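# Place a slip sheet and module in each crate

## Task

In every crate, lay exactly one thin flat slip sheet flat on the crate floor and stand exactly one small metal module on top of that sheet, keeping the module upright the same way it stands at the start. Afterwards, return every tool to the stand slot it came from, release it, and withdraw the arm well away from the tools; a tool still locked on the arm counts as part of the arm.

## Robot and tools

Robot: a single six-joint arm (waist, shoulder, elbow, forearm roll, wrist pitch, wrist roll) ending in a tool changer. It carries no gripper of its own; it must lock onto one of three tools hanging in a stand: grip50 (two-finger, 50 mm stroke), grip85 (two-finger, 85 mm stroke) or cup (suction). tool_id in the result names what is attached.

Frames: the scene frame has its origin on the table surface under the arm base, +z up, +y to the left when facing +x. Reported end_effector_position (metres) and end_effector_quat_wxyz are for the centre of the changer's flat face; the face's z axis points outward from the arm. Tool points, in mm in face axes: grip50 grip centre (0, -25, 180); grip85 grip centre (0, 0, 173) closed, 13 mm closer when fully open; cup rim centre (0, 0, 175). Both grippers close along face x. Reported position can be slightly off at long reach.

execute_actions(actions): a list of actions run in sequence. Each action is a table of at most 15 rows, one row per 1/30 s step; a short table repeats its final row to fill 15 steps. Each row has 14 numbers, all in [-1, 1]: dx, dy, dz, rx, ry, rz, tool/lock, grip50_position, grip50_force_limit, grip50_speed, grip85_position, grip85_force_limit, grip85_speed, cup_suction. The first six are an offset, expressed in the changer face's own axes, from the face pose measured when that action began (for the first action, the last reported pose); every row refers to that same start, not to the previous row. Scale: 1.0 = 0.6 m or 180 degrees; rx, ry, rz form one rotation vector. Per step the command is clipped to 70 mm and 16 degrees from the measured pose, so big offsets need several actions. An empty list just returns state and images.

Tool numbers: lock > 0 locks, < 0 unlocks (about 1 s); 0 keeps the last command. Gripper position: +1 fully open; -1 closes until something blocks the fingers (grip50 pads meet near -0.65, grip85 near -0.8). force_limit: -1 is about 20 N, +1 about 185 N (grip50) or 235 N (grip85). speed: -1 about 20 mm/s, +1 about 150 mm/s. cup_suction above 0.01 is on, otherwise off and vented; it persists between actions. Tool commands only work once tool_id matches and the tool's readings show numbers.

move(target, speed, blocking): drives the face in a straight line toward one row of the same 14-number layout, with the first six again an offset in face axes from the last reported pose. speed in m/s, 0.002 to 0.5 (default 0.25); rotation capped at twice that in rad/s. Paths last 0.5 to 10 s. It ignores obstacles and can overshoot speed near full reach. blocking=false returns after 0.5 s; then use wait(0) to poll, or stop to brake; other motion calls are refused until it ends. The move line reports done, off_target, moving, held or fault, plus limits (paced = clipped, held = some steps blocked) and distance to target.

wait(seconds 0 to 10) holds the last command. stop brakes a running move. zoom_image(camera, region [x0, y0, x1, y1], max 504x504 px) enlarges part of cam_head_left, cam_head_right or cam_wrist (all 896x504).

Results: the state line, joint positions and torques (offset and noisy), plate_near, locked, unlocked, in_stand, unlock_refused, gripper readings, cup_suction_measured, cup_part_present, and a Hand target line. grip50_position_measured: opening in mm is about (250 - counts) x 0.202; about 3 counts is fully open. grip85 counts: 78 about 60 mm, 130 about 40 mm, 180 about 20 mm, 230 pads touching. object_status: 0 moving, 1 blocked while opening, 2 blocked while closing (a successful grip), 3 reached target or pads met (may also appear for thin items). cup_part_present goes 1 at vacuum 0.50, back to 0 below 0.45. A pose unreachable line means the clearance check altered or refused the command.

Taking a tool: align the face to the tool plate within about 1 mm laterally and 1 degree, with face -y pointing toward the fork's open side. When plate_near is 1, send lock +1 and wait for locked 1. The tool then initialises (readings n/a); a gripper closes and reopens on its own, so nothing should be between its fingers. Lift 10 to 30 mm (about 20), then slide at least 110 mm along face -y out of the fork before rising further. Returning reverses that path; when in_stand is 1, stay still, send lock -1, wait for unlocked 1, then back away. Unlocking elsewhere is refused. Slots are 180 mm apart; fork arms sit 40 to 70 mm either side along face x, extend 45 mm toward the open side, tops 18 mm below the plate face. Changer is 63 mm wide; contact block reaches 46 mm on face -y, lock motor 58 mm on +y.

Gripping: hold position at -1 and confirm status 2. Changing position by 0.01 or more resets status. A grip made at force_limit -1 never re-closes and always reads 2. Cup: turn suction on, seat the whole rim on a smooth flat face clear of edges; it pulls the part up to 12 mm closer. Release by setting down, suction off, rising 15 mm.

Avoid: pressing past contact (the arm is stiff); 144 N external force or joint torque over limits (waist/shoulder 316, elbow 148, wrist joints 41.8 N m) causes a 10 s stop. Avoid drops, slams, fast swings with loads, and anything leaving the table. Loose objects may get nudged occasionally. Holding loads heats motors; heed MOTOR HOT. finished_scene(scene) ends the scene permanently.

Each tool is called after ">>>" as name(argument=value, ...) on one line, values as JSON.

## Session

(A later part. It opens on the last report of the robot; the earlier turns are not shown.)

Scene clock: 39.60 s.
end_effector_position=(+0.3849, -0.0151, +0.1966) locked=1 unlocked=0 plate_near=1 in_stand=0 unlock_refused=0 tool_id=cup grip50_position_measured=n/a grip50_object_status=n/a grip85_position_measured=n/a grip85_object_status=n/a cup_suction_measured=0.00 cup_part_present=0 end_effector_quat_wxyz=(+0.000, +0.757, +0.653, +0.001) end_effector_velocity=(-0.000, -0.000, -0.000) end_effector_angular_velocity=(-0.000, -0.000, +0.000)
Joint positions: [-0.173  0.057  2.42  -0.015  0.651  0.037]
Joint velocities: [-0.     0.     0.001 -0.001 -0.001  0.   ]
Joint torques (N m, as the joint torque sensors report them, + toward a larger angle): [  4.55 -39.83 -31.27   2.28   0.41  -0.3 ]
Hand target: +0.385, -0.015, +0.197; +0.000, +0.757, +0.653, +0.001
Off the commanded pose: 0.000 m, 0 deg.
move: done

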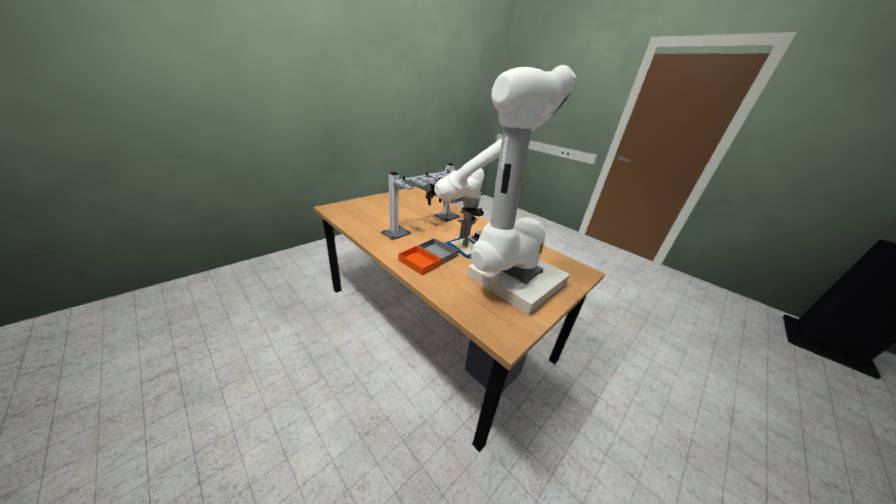

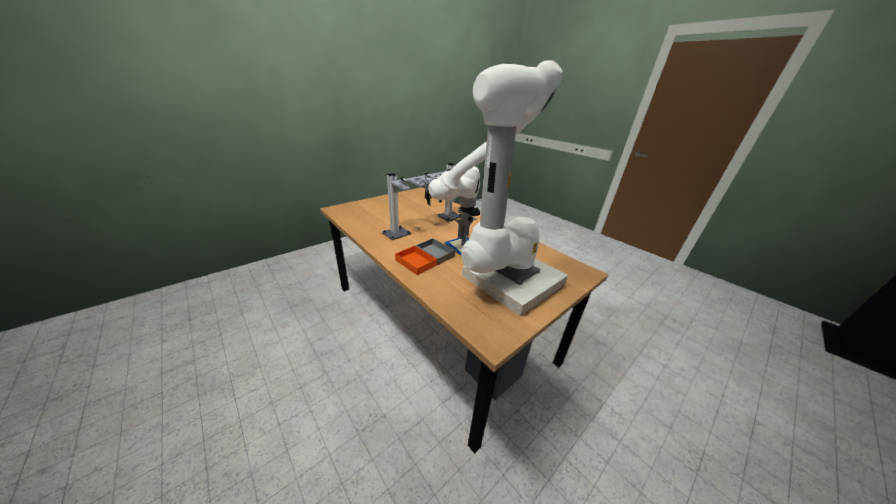

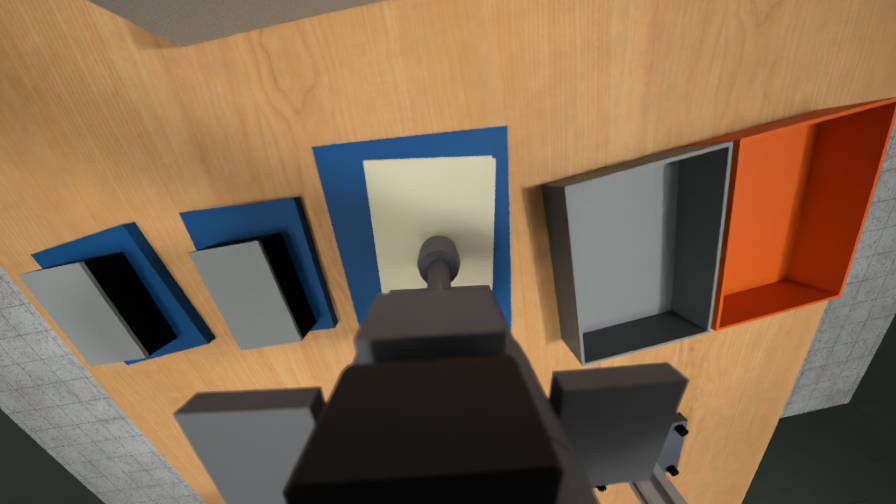

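>>> move(target=[0, 0, 0.0185, 0, 0, 0, 0, 1, 0, 0, 1, 0, 0, 1], speed=0.03)

Scene clock: 40.43 s.
end_effector_position=(+0.3849, -0.0151, +0.1855) locked=1 unlocked=0 plate_near=1 in_stand=0 unlock_refused=0 tool_id=cup grip50_position_measured=n/a grip50_object_status=n/a grip85_position_measured=n/a grip85_object_status=n/a cup_suction_measured=0.86 cup_part_present=1 end_effector_quat_wxyz=(+0.000, +0.757, +0.653, +0.001) end_effector_velocity=(-0.000, -0.000, -0.000) end_effector_angular_velocity=(-0.001, +0.001, +0.001)
Joint positions: [-0.174  0.079  2.429 -0.015  0.621  0.038]
Joint velocities: [ 0.    -0.     0.001 -0.002  0.     0.   ]
Joint torques (N m, as the joint torque sensors report them, + toward a larger angle): [  4.05 -41.33 -29.53   2.18   0.37  -0.48]
Hand target: +0.385, -0.015, +0.185; +0.000, +0.757, +0.653, +0.001
Off the commanded pose: 0.000 m, 0 deg.
move: done

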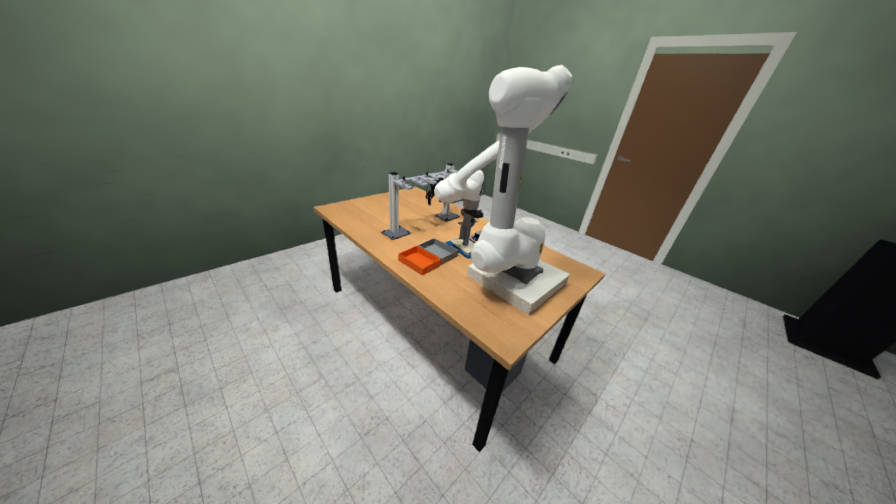

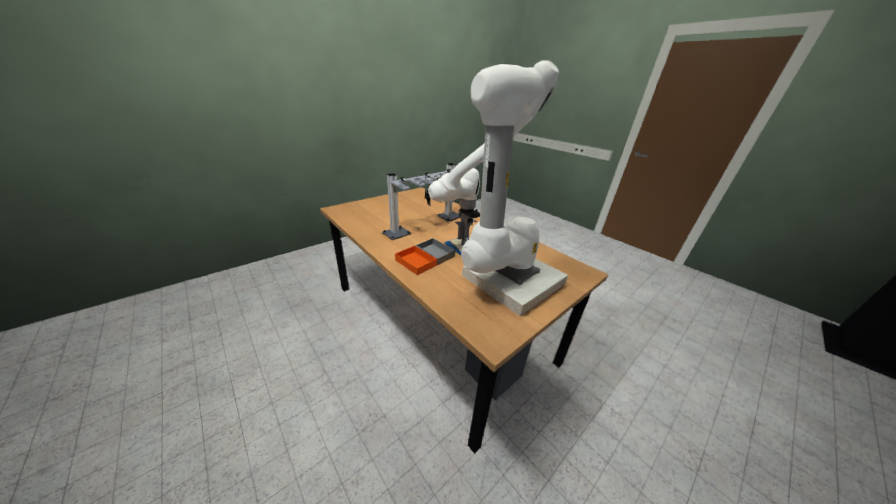

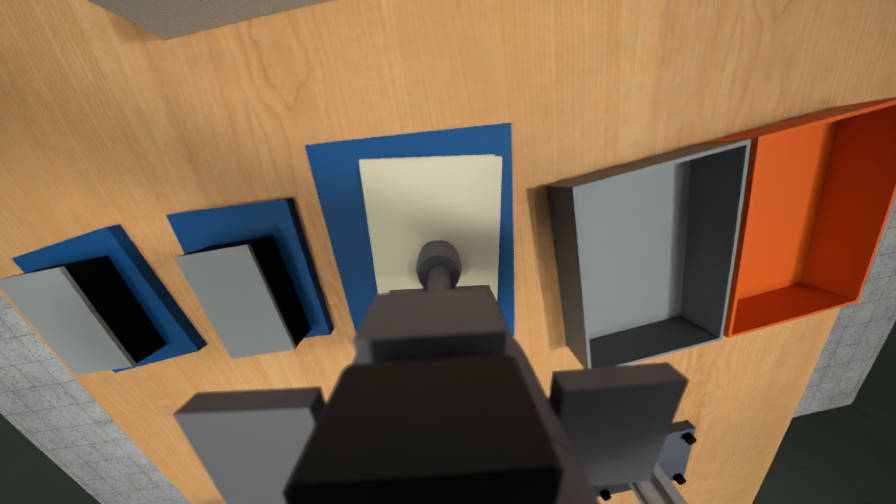

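>>> move(target=[0, 0, -0.1, 0, 0, 0, 0, 1, 0, 0, 1, 0, 0, 1], speed=0.15)

>>> zoom_image(camera="cam_wrist", region=[320, 120, 530, 310])

>>> zoom_image(camera="cam_head_left", region=[435, 205, 505, 265])

Scene clock: 41.30 s.
end_effector_position=(+0.3848, -0.0151, +0.2454) locked=1 unlocked=0 plate_near=1 in_stand=0 unlock_refused=0 tool_id=cup grip50_position_measured=n/a grip50_object_status=n/a grip85_position_measured=n/a grip85_object_status=n/a cup_suction_measured=0.94 cup_part_present=1 end_effector_quat_wxyz=(+0.000, +0.757, +0.653, +0.001) end_effector_velocity=(+0.000, +0.000, +0.000) end_effector_angular_velocity=(+0.000, -0.001, -0.000)
Joint positions: [-0.172 -0.031  2.379 -0.013  0.781  0.036]
Joint velocities: [-0.    -0.     0.     0.    -0.001  0.   ]
Joint torques (N m, as the joint torque sensors report them, + toward a larger angle): [  4.46 -34.3  -35.66   2.83   0.34  -0.27]
Hand target: +0.385, -0.015, +0.245; +0.000, +0.757, +0.653, +0.001
Off the commanded pose: 0.000 m, 0 deg.
move: done

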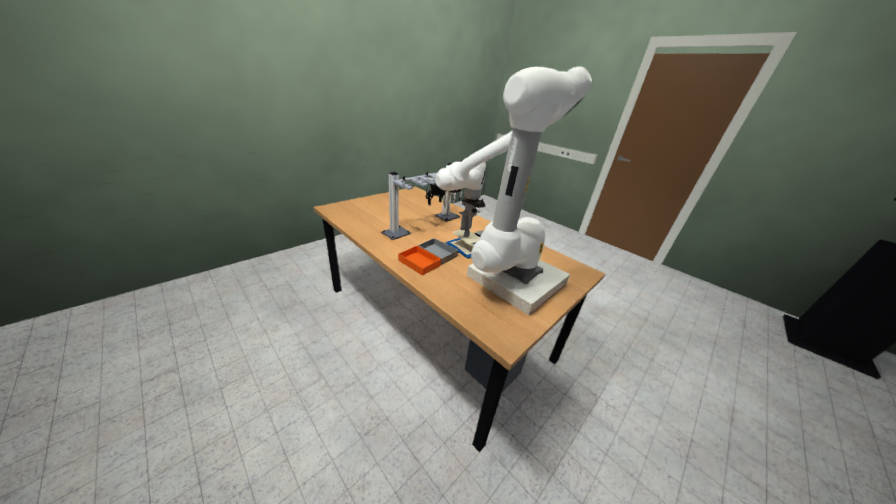

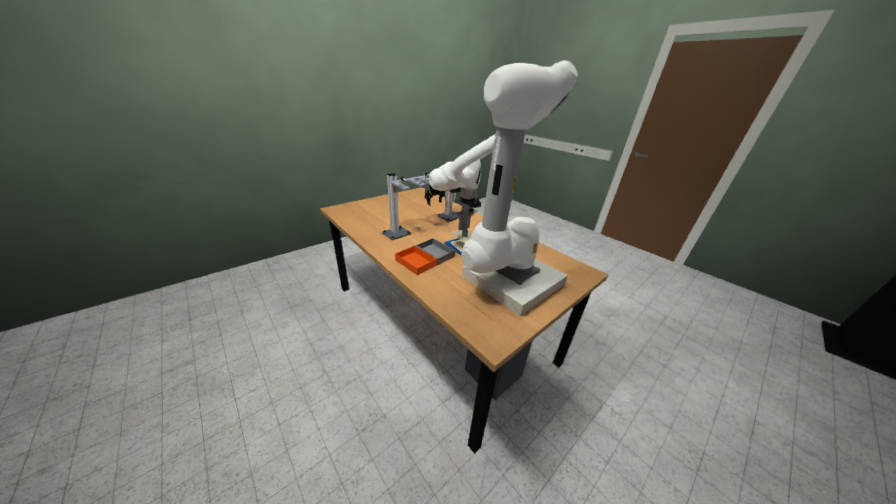

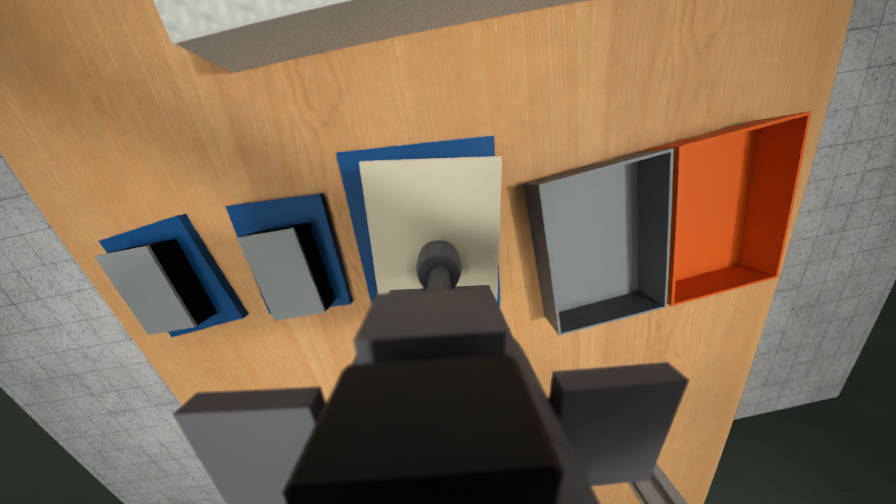

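Region (320, 120, 530, 310) of cam_wrist's 896x504 image, scaled by 2.400, with more detail than that image has; it fills the top 456 rows of this view, and the rest is white.

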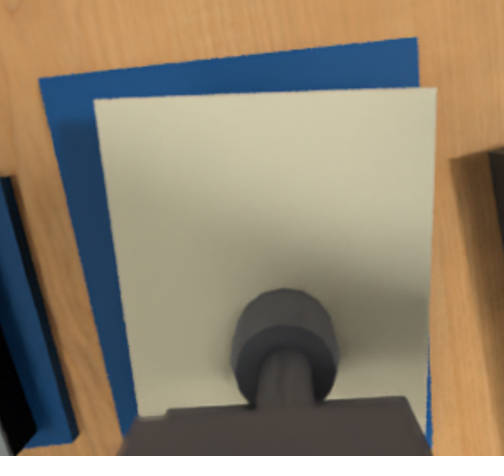

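Region (435, 205, 505, 265) of cam_head_left's 896x504 image, scaled by 7.200, with more detail than that image has; it fills the top 432 rows of this view, and the rest is white.

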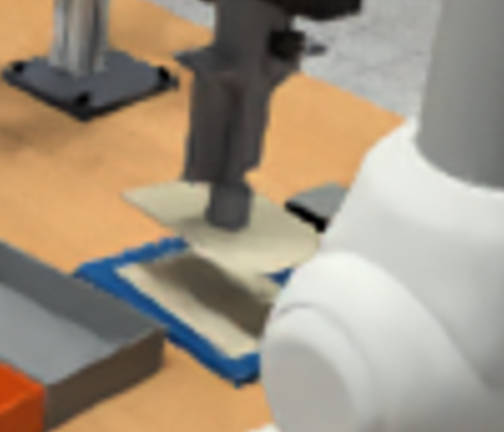

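>>> zoom_image(camera="cam_wrist", region=[510, 100, 820, 345])

Region (510, 100, 820, 345) of cam_wrist's 896x504 image, scaled by 1.626, with more detail than that image has; it fills the top 398 rows of this view, and the rest is white.

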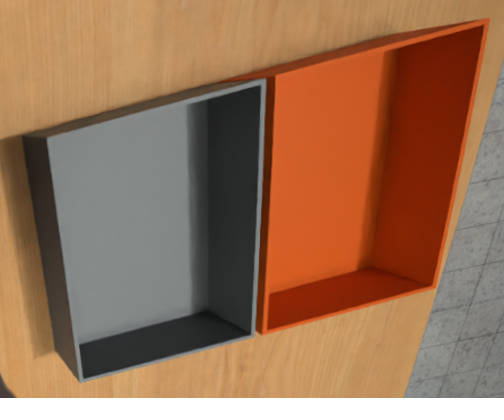

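>>> move(target=[0.5568, -0.0139, 0, 0, 0, -0.0758, 0, 1, 0, 0, 1, 0, 0, 1], speed=0.35)

>>> zoom_image(camera="cam_wrist", region=[320, 120, 560, 310])

Scene clock: 43.20 s.
end_effector_position=(+0.4251, +0.3163, +0.2454) locked=1 unlocked=0 plate_near=1 in_stand=0 unlock_refused=0 tool_id=cup grip50_position_measured=n/a grip50_object_status=n/a grip85_position_measured=n/a grip85_object_status=n/a cup_suction_measured=0.94 cup_part_present=1 end_effector_quat_wxyz=(+0.001, +0.674, +0.739, +0.000) end_effector_velocity=(+0.001, +0.001, +0.000) end_effector_angular_velocity=(+0.001, -0.001, +0.000)
Joint positions: [ 0.533  0.198  2.13  -0.022  0.811  0.509]
Joint velocities: [ 0.001  0.001 -0.002  0.001 -0.    -0.   ]
Joint torques (N m, as the joint torque sensors report them, + toward a larger angle): [  5.03 -61.68 -37.21   2.81   0.33  -0.39]
Hand target: +0.425, +0.316, +0.245; +0.001, +0.674, +0.739, +0.000
Off the commanded pose: 0.001 m, 0 deg.
move: done

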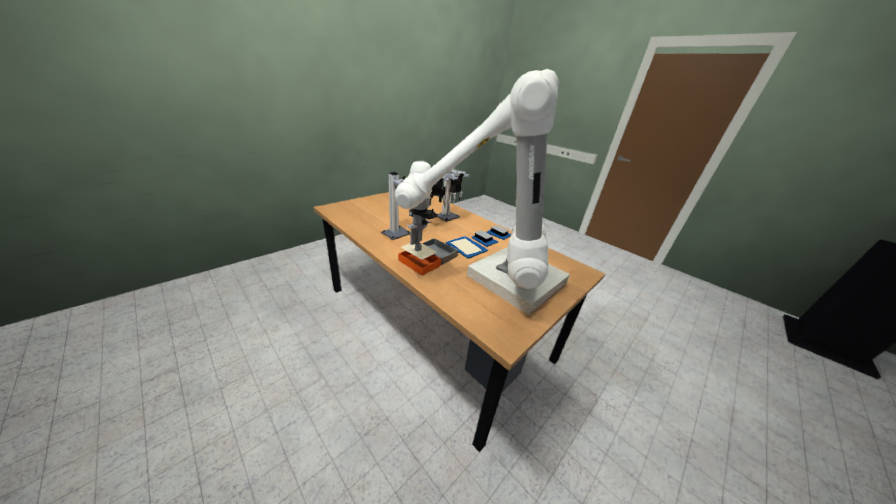

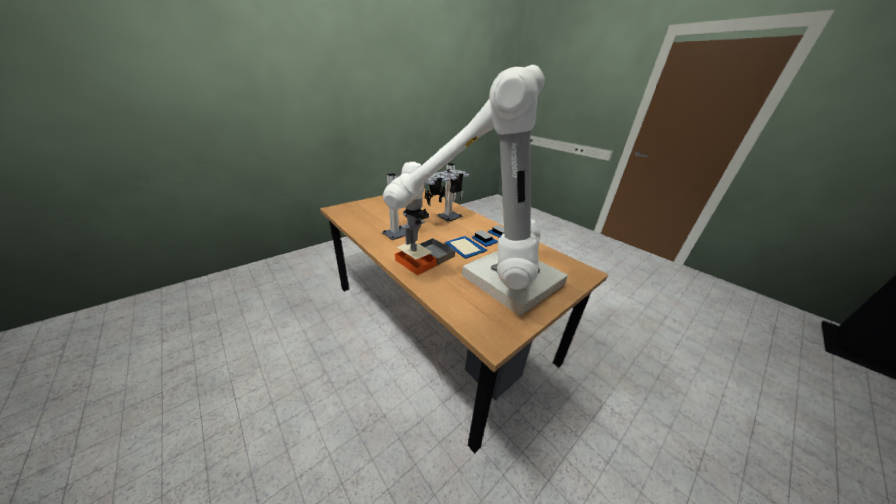

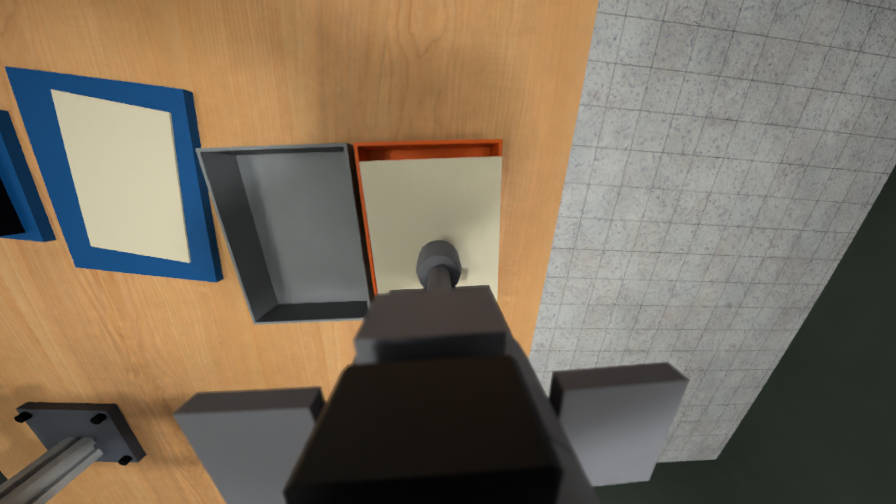

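Region (320, 120, 560, 310) of cam_wrist's 896x504 image, scaled by 2.100, with more detail than that image has; it fills the top 399 rows of this view, and the rest is white.

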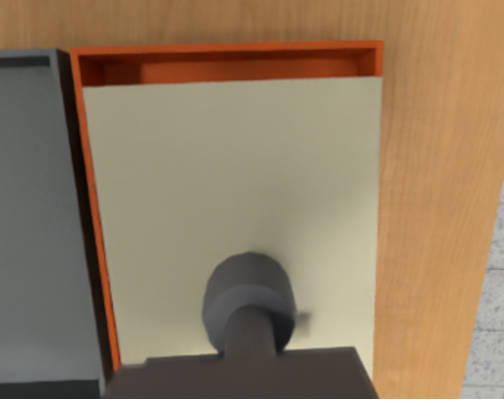

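>>> move(target=[-0.0038, -0.0067, 0.05, 0, 0, 0.002, 0, 1, 0, 0, 1, 0, 0, 1], speed=0.15)

>>> zoom_image(camera="cam_wrist", region=[320, 120, 560, 310])

Scene clock: 45.67 s.
end_effector_position=(+0.4214, +0.3136, +0.2155) locked=1 unlocked=0 plate_near=1 in_stand=0 unlock_refused=0 tool_id=cup grip50_position_measured=n/a grip50_object_status=n/a grip85_position_measured=n/a grip85_object_status=n/a cup_suction_measured=0.94 cup_part_present=1 end_effector_quat_wxyz=(+0.001, +0.676, +0.737, +0.000) end_effector_velocity=(-0.001, -0.000, -0.001) end_effector_angular_velocity=(-0.000, +0.002, -0.001)
Joint positions: [ 0.532  0.232  2.16  -0.023  0.747  0.516]
Joint velocities: [-0.     0.001  0.001  0.002 -0.     0.   ]
Joint torques (N m, as the joint torque sensors report them, + toward a larger angle): [  5.35 -62.87 -34.37   2.75   0.14  -0.48]
Hand target: +0.421, +0.314, +0.215; +0.001, +0.676, +0.737, +0.000
Off the commanded pose: 0.000 m, 0 deg.
move: done

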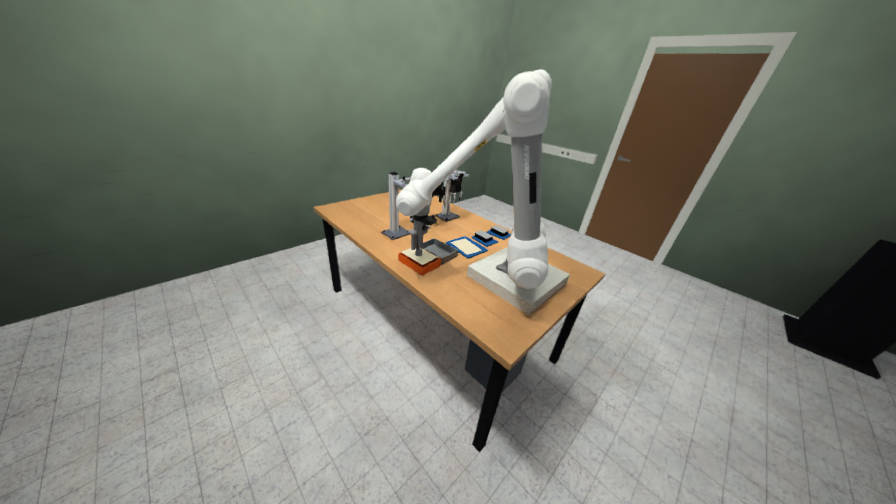

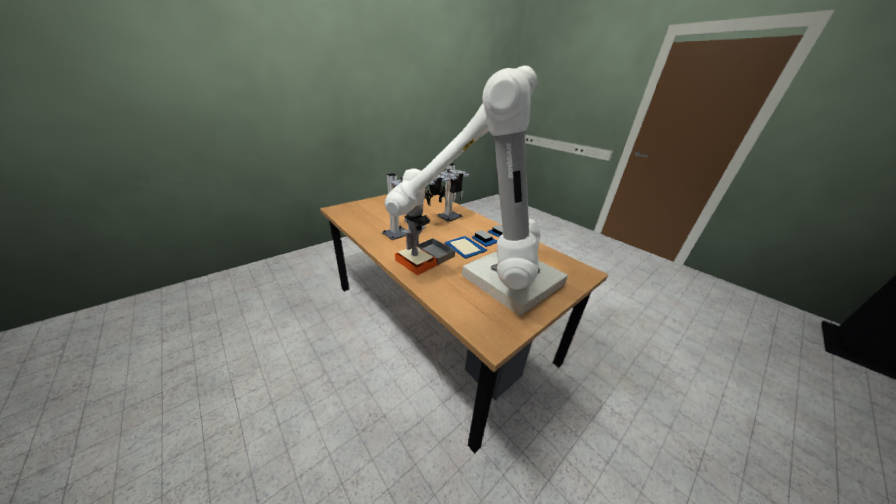

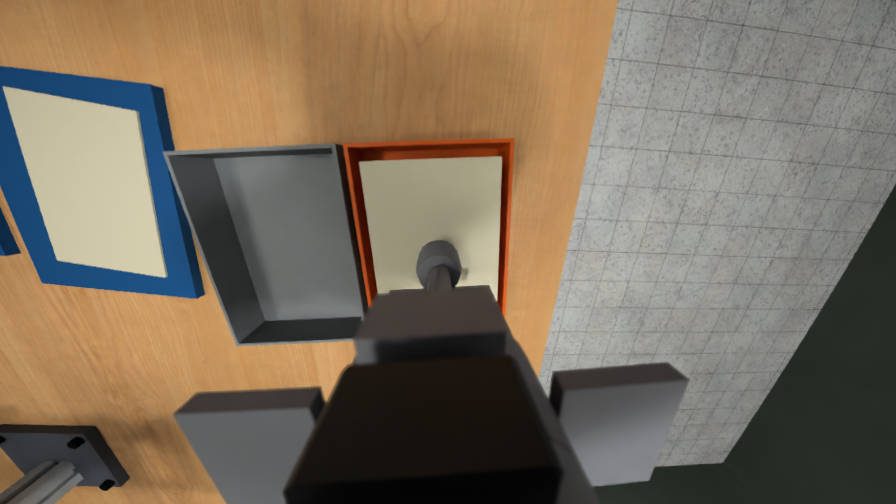

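Region (320, 120, 560, 310) of cam_wrist's 896x504 image, scaled by 2.100, with more detail than that image has; it fills the top 399 rows of this view, and the rest is white.

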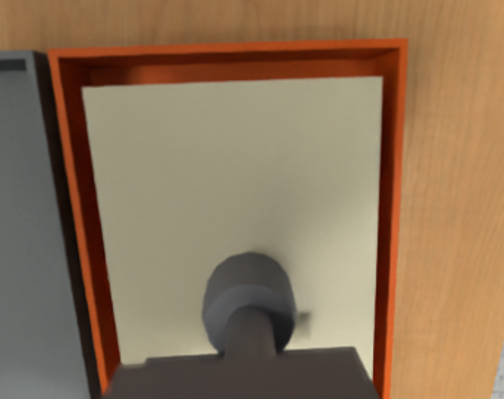

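>>> move(target=[-0.0015, -0.0015, 0.0675, 0, 0, 0, 0, 1, 0, 0, 1, 0, 0, 1], speed=0.1)

>>> zoom_image(camera="cam_wrist", region=[300, 110, 560, 310])

Scene clock: 46.77 s.
end_effector_position=(+0.4206, +0.3126, +0.1750) locked=1 unlocked=0 plate_near=1 in_stand=0 unlock_refused=0 tool_id=cup grip50_position_measured=n/a grip50_object_status=n/a grip85_position_measured=n/a grip85_object_status=n/a cup_suction_measured=0.94 cup_part_present=1 end_effector_quat_wxyz=(+0.001, +0.676, +0.737, +0.000) end_effector_velocity=(+0.001, +0.000, +0.000) end_effector_angular_velocity=(-0.000, -0.003, +0.002)
Joint positions: [ 0.53   0.291  2.186 -0.026  0.661  0.518]
Joint velocities: [-0.     0.    -0.001 -0.003 -0.002  0.   ]
Joint torques (N m, as the joint torque sensors report them, + toward a larger angle): [  4.81 -66.44 -30.42   2.31   0.44  -0.32]
Hand target: +0.421, +0.313, +0.175; +0.001, +0.676, +0.737, +0.000
Off the commanded pose: 0.000 m, 0 deg.
move: done

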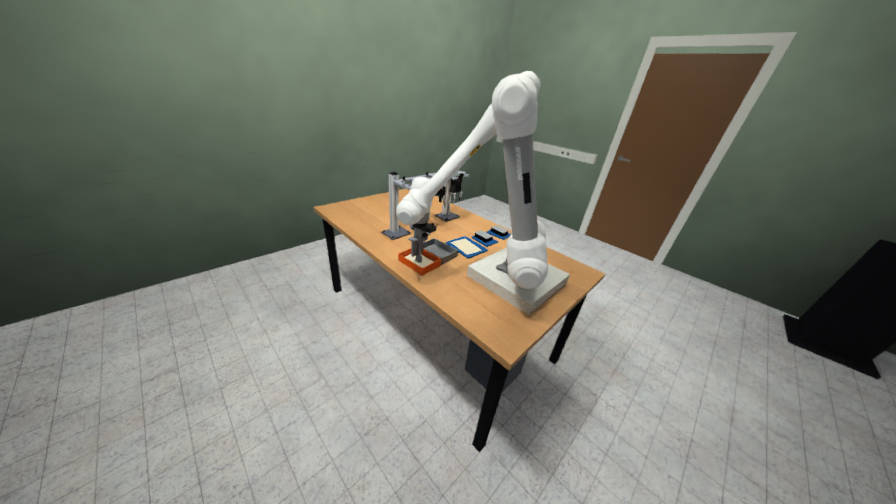

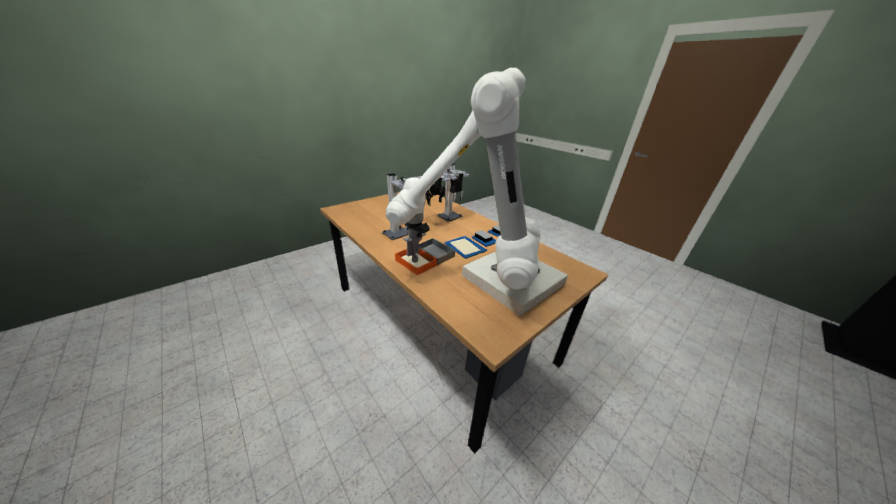

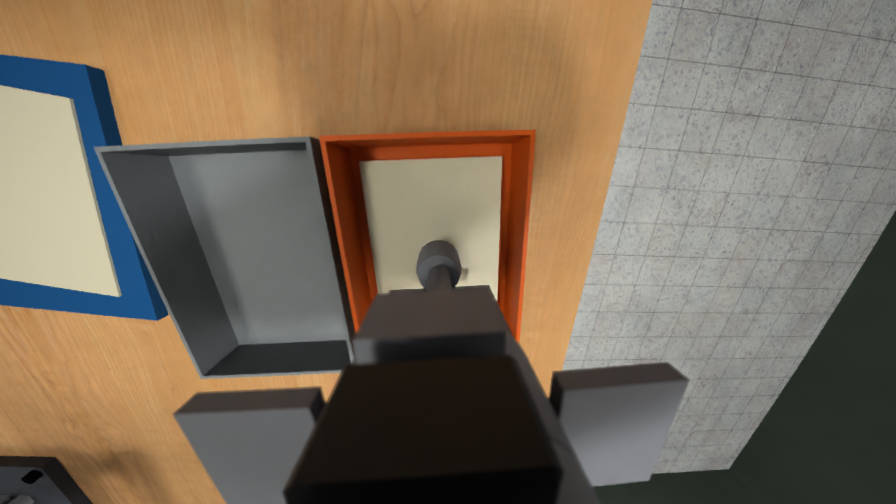

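Region (300, 110, 560, 310) of cam_wrist's 896x504 image, scaled by 1.938, with more detail than that image has; it fills the top 388 rows of this view, and the rest is white.

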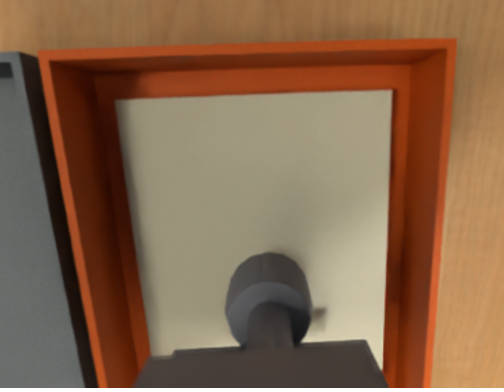

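>>> move(target=[0, 0, 0.010, 0, 0, 0, 0, 1, 0, 0, 1, 0, 0, 1], speed=0.02)

Scene clock: 47.67 s.
end_effector_position=(+0.4207, +0.3126, +0.1690) locked=1 unlocked=0 plate_near=1 in_stand=0 unlock_refused=0 tool_id=cup grip50_position_measured=n/a grip50_object_status=n/a grip85_position_measured=n/a grip85_object_status=n/a cup_suction_measured=0.94 cup_part_present=1 end_effector_quat_wxyz=(+0.001, +0.676, +0.737, +0.000) end_effector_velocity=(+0.001, +0.000, +0.001) end_effector_angular_velocity=(+0.001, -0.002, +0.000)
Joint positions: [ 0.53   0.3    2.19  -0.026  0.649  0.518]
Joint velocities: [ 0.    -0.001 -0.001 -0.    -0.001 -0.   ]
Joint torques (N m, as the joint torque sensors report them, + toward a larger angle): [  4.59 -67.81 -31.06   2.28   0.26  -0.28]
Hand target: +0.421, +0.313, +0.169; +0.001, +0.676, +0.737, +0.000
Off the commanded pose: 0.000 m, 0 deg.
move: done

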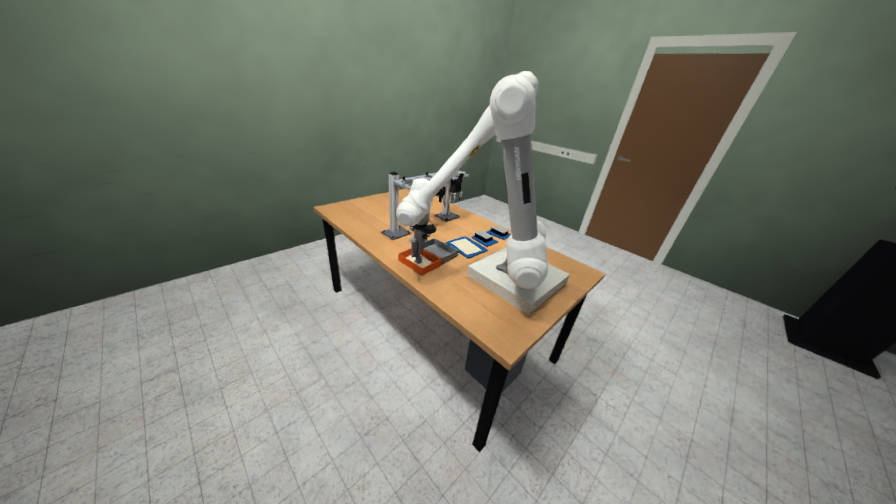

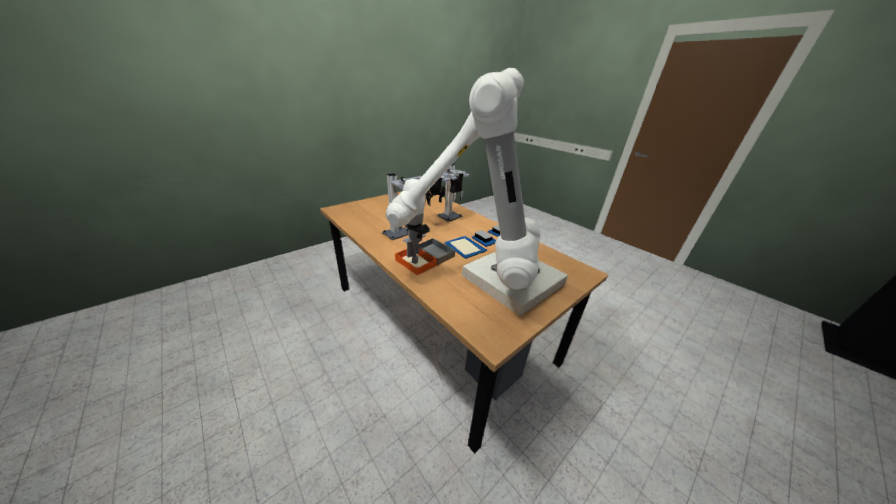

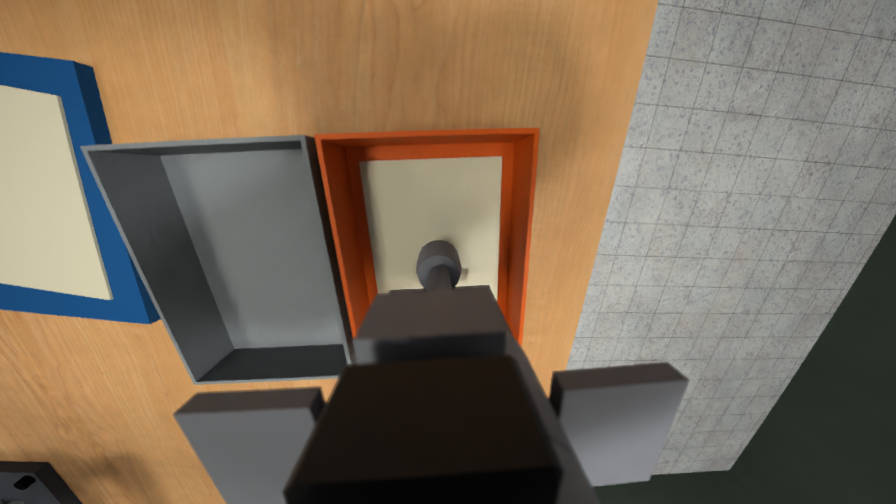

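>>> execute_actions(actions=[[[0,0,0.001,0,0,0,0,1,0,0,1,0,0,-1]]])

Scene clock: 48.27 s.
end_effector_position=(+0.4207, +0.3126, +0.1684) locked=1 unlocked=0 plate_near=1 in_stand=0 unlock_refused=0 tool_id=cup grip50_position_measured=n/a grip50_object_status=n/a grip85_position_measured=n/a grip85_object_status=n/a cup_suction_measured=0.00 cup_part_present=0 end_effector_quat_wxyz=(+0.001, +0.676, +0.737, +0.000) end_effector_velocity=(+0.000, +0.000, -0.000) end_effector_angular_velocity=(+0.001, -0.001, -0.000)
Joint positions: [ 0.53   0.301  2.19  -0.026  0.648  0.518]
Joint velocities: [-0.     0.     0.     0.    -0.002  0.   ]
Joint torques (N m, as the joint torque sensors report them, + toward a larger angle): [  4.83 -58.27 -25.1    2.2    0.35  -0.36]
Hand target: +0.421, +0.313, +0.168; +0.001, +0.676, +0.737, +0.000
Off the commanded pose: 0.000 m, 0 deg.

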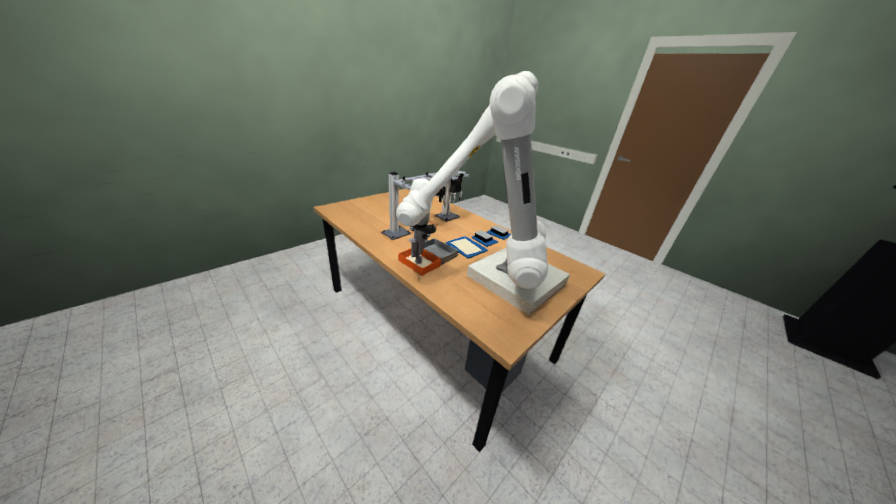

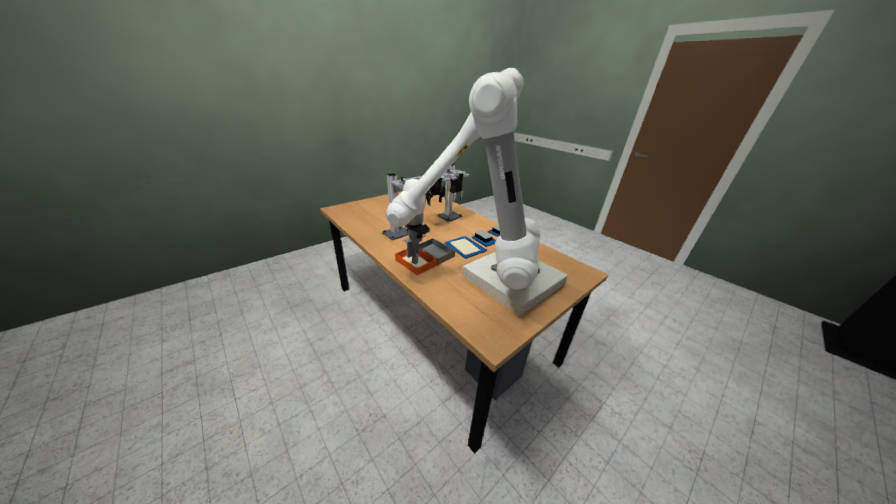

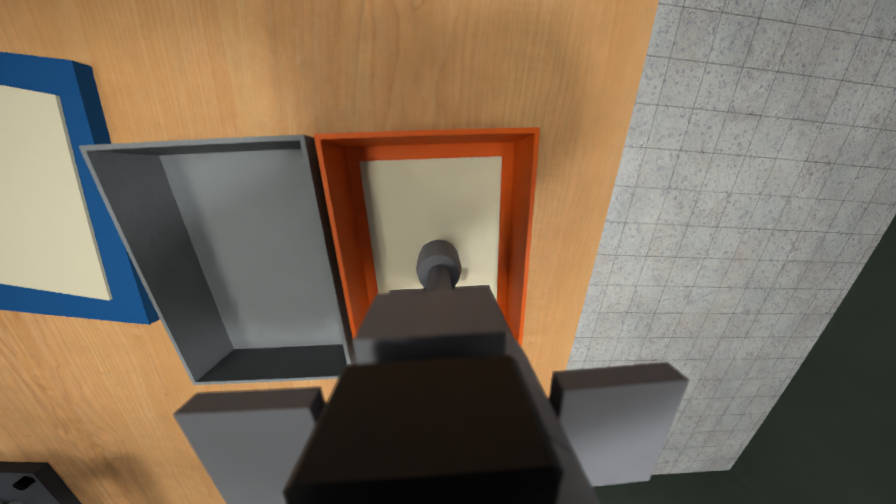

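>>> move(target=[0, 0, -0.103, 0, 0, 0, 0, 1, 0, 0, 1, 0, 0, -1], speed=0.25)

Scene clock: 49.30 s.
end_effector_position=(+0.4205, +0.3126, +0.2301) locked=1 unlocked=0 plate_near=1 in_stand=0 unlock_refused=0 tool_id=cup grip50_position_measured=n/a grip50_object_status=n/a grip85_position_measured=n/a grip85_object_status=n/a cup_suction_measured=0.00 cup_part_present=0 end_effector_quat_wxyz=(+0.001, +0.676, +0.737, +0.000) end_effector_velocity=(-0.001, -0.001, +0.001) end_effector_angular_velocity=(-0.001, +0.001, -0.000)
Joint positions: [ 0.532  0.21   2.152 -0.023  0.777  0.515]
Joint velocities: [-0.    -0.001  0.001 -0.     0.003  0.001]
Joint torques (N m, as the joint torque sensors report them, + toward a larger angle): [  4.09 -61.11 -35.91   2.77   0.41  -0.37]
Hand target: +0.421, +0.313, +0.230; +0.001, +0.676, +0.737, +0.000
Off the commanded pose: 0.000 m, 0 deg.
move: done

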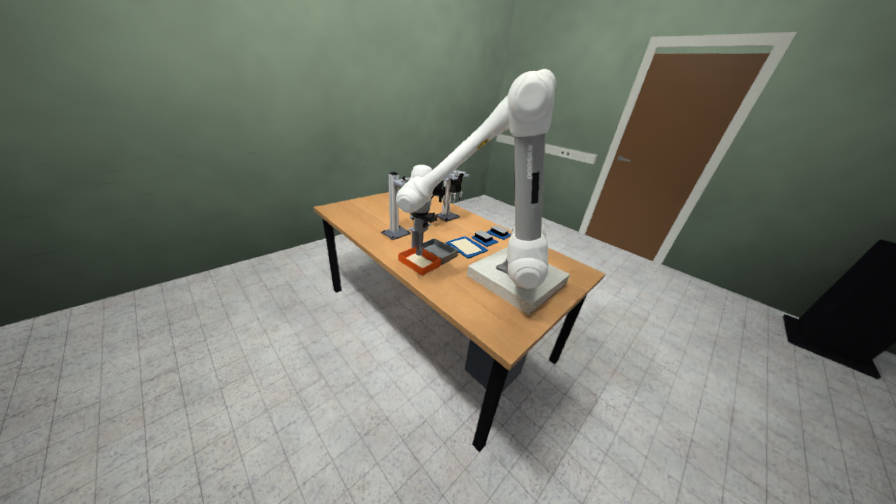

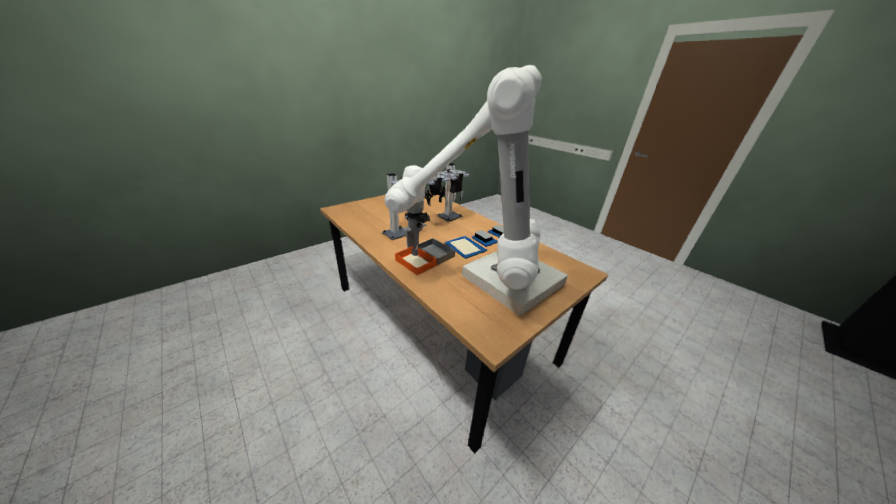

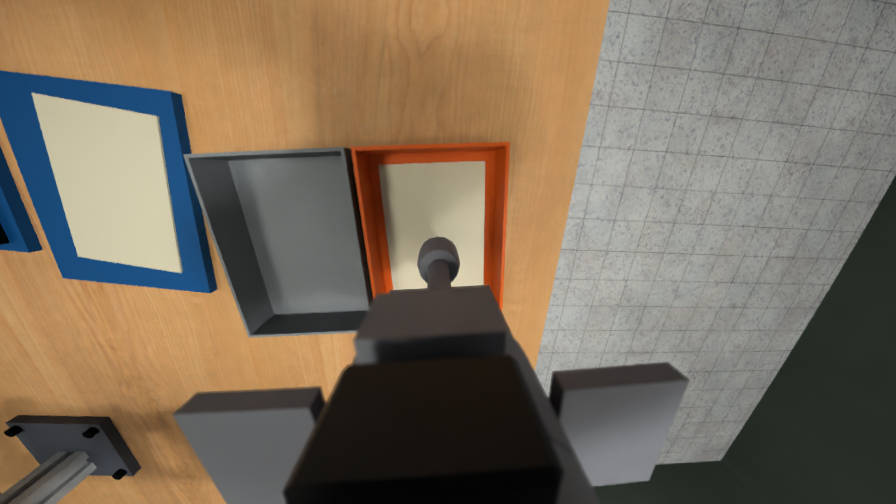

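>>> zoom_image(camera="cam_wrist", region=[175, 135, 385, 345])

Region (175, 135, 385, 345) of cam_wrist's 896x504 image, scaled by 2.400, with more detail than that image has.

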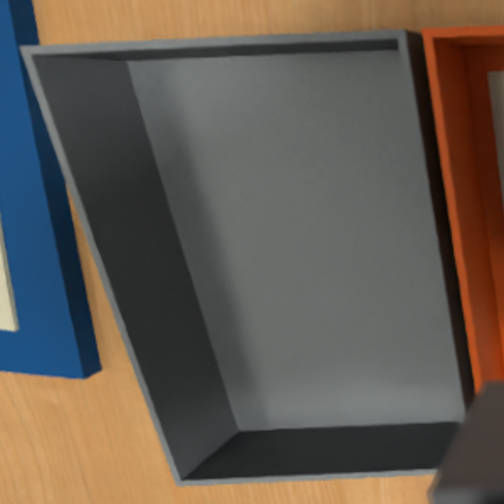

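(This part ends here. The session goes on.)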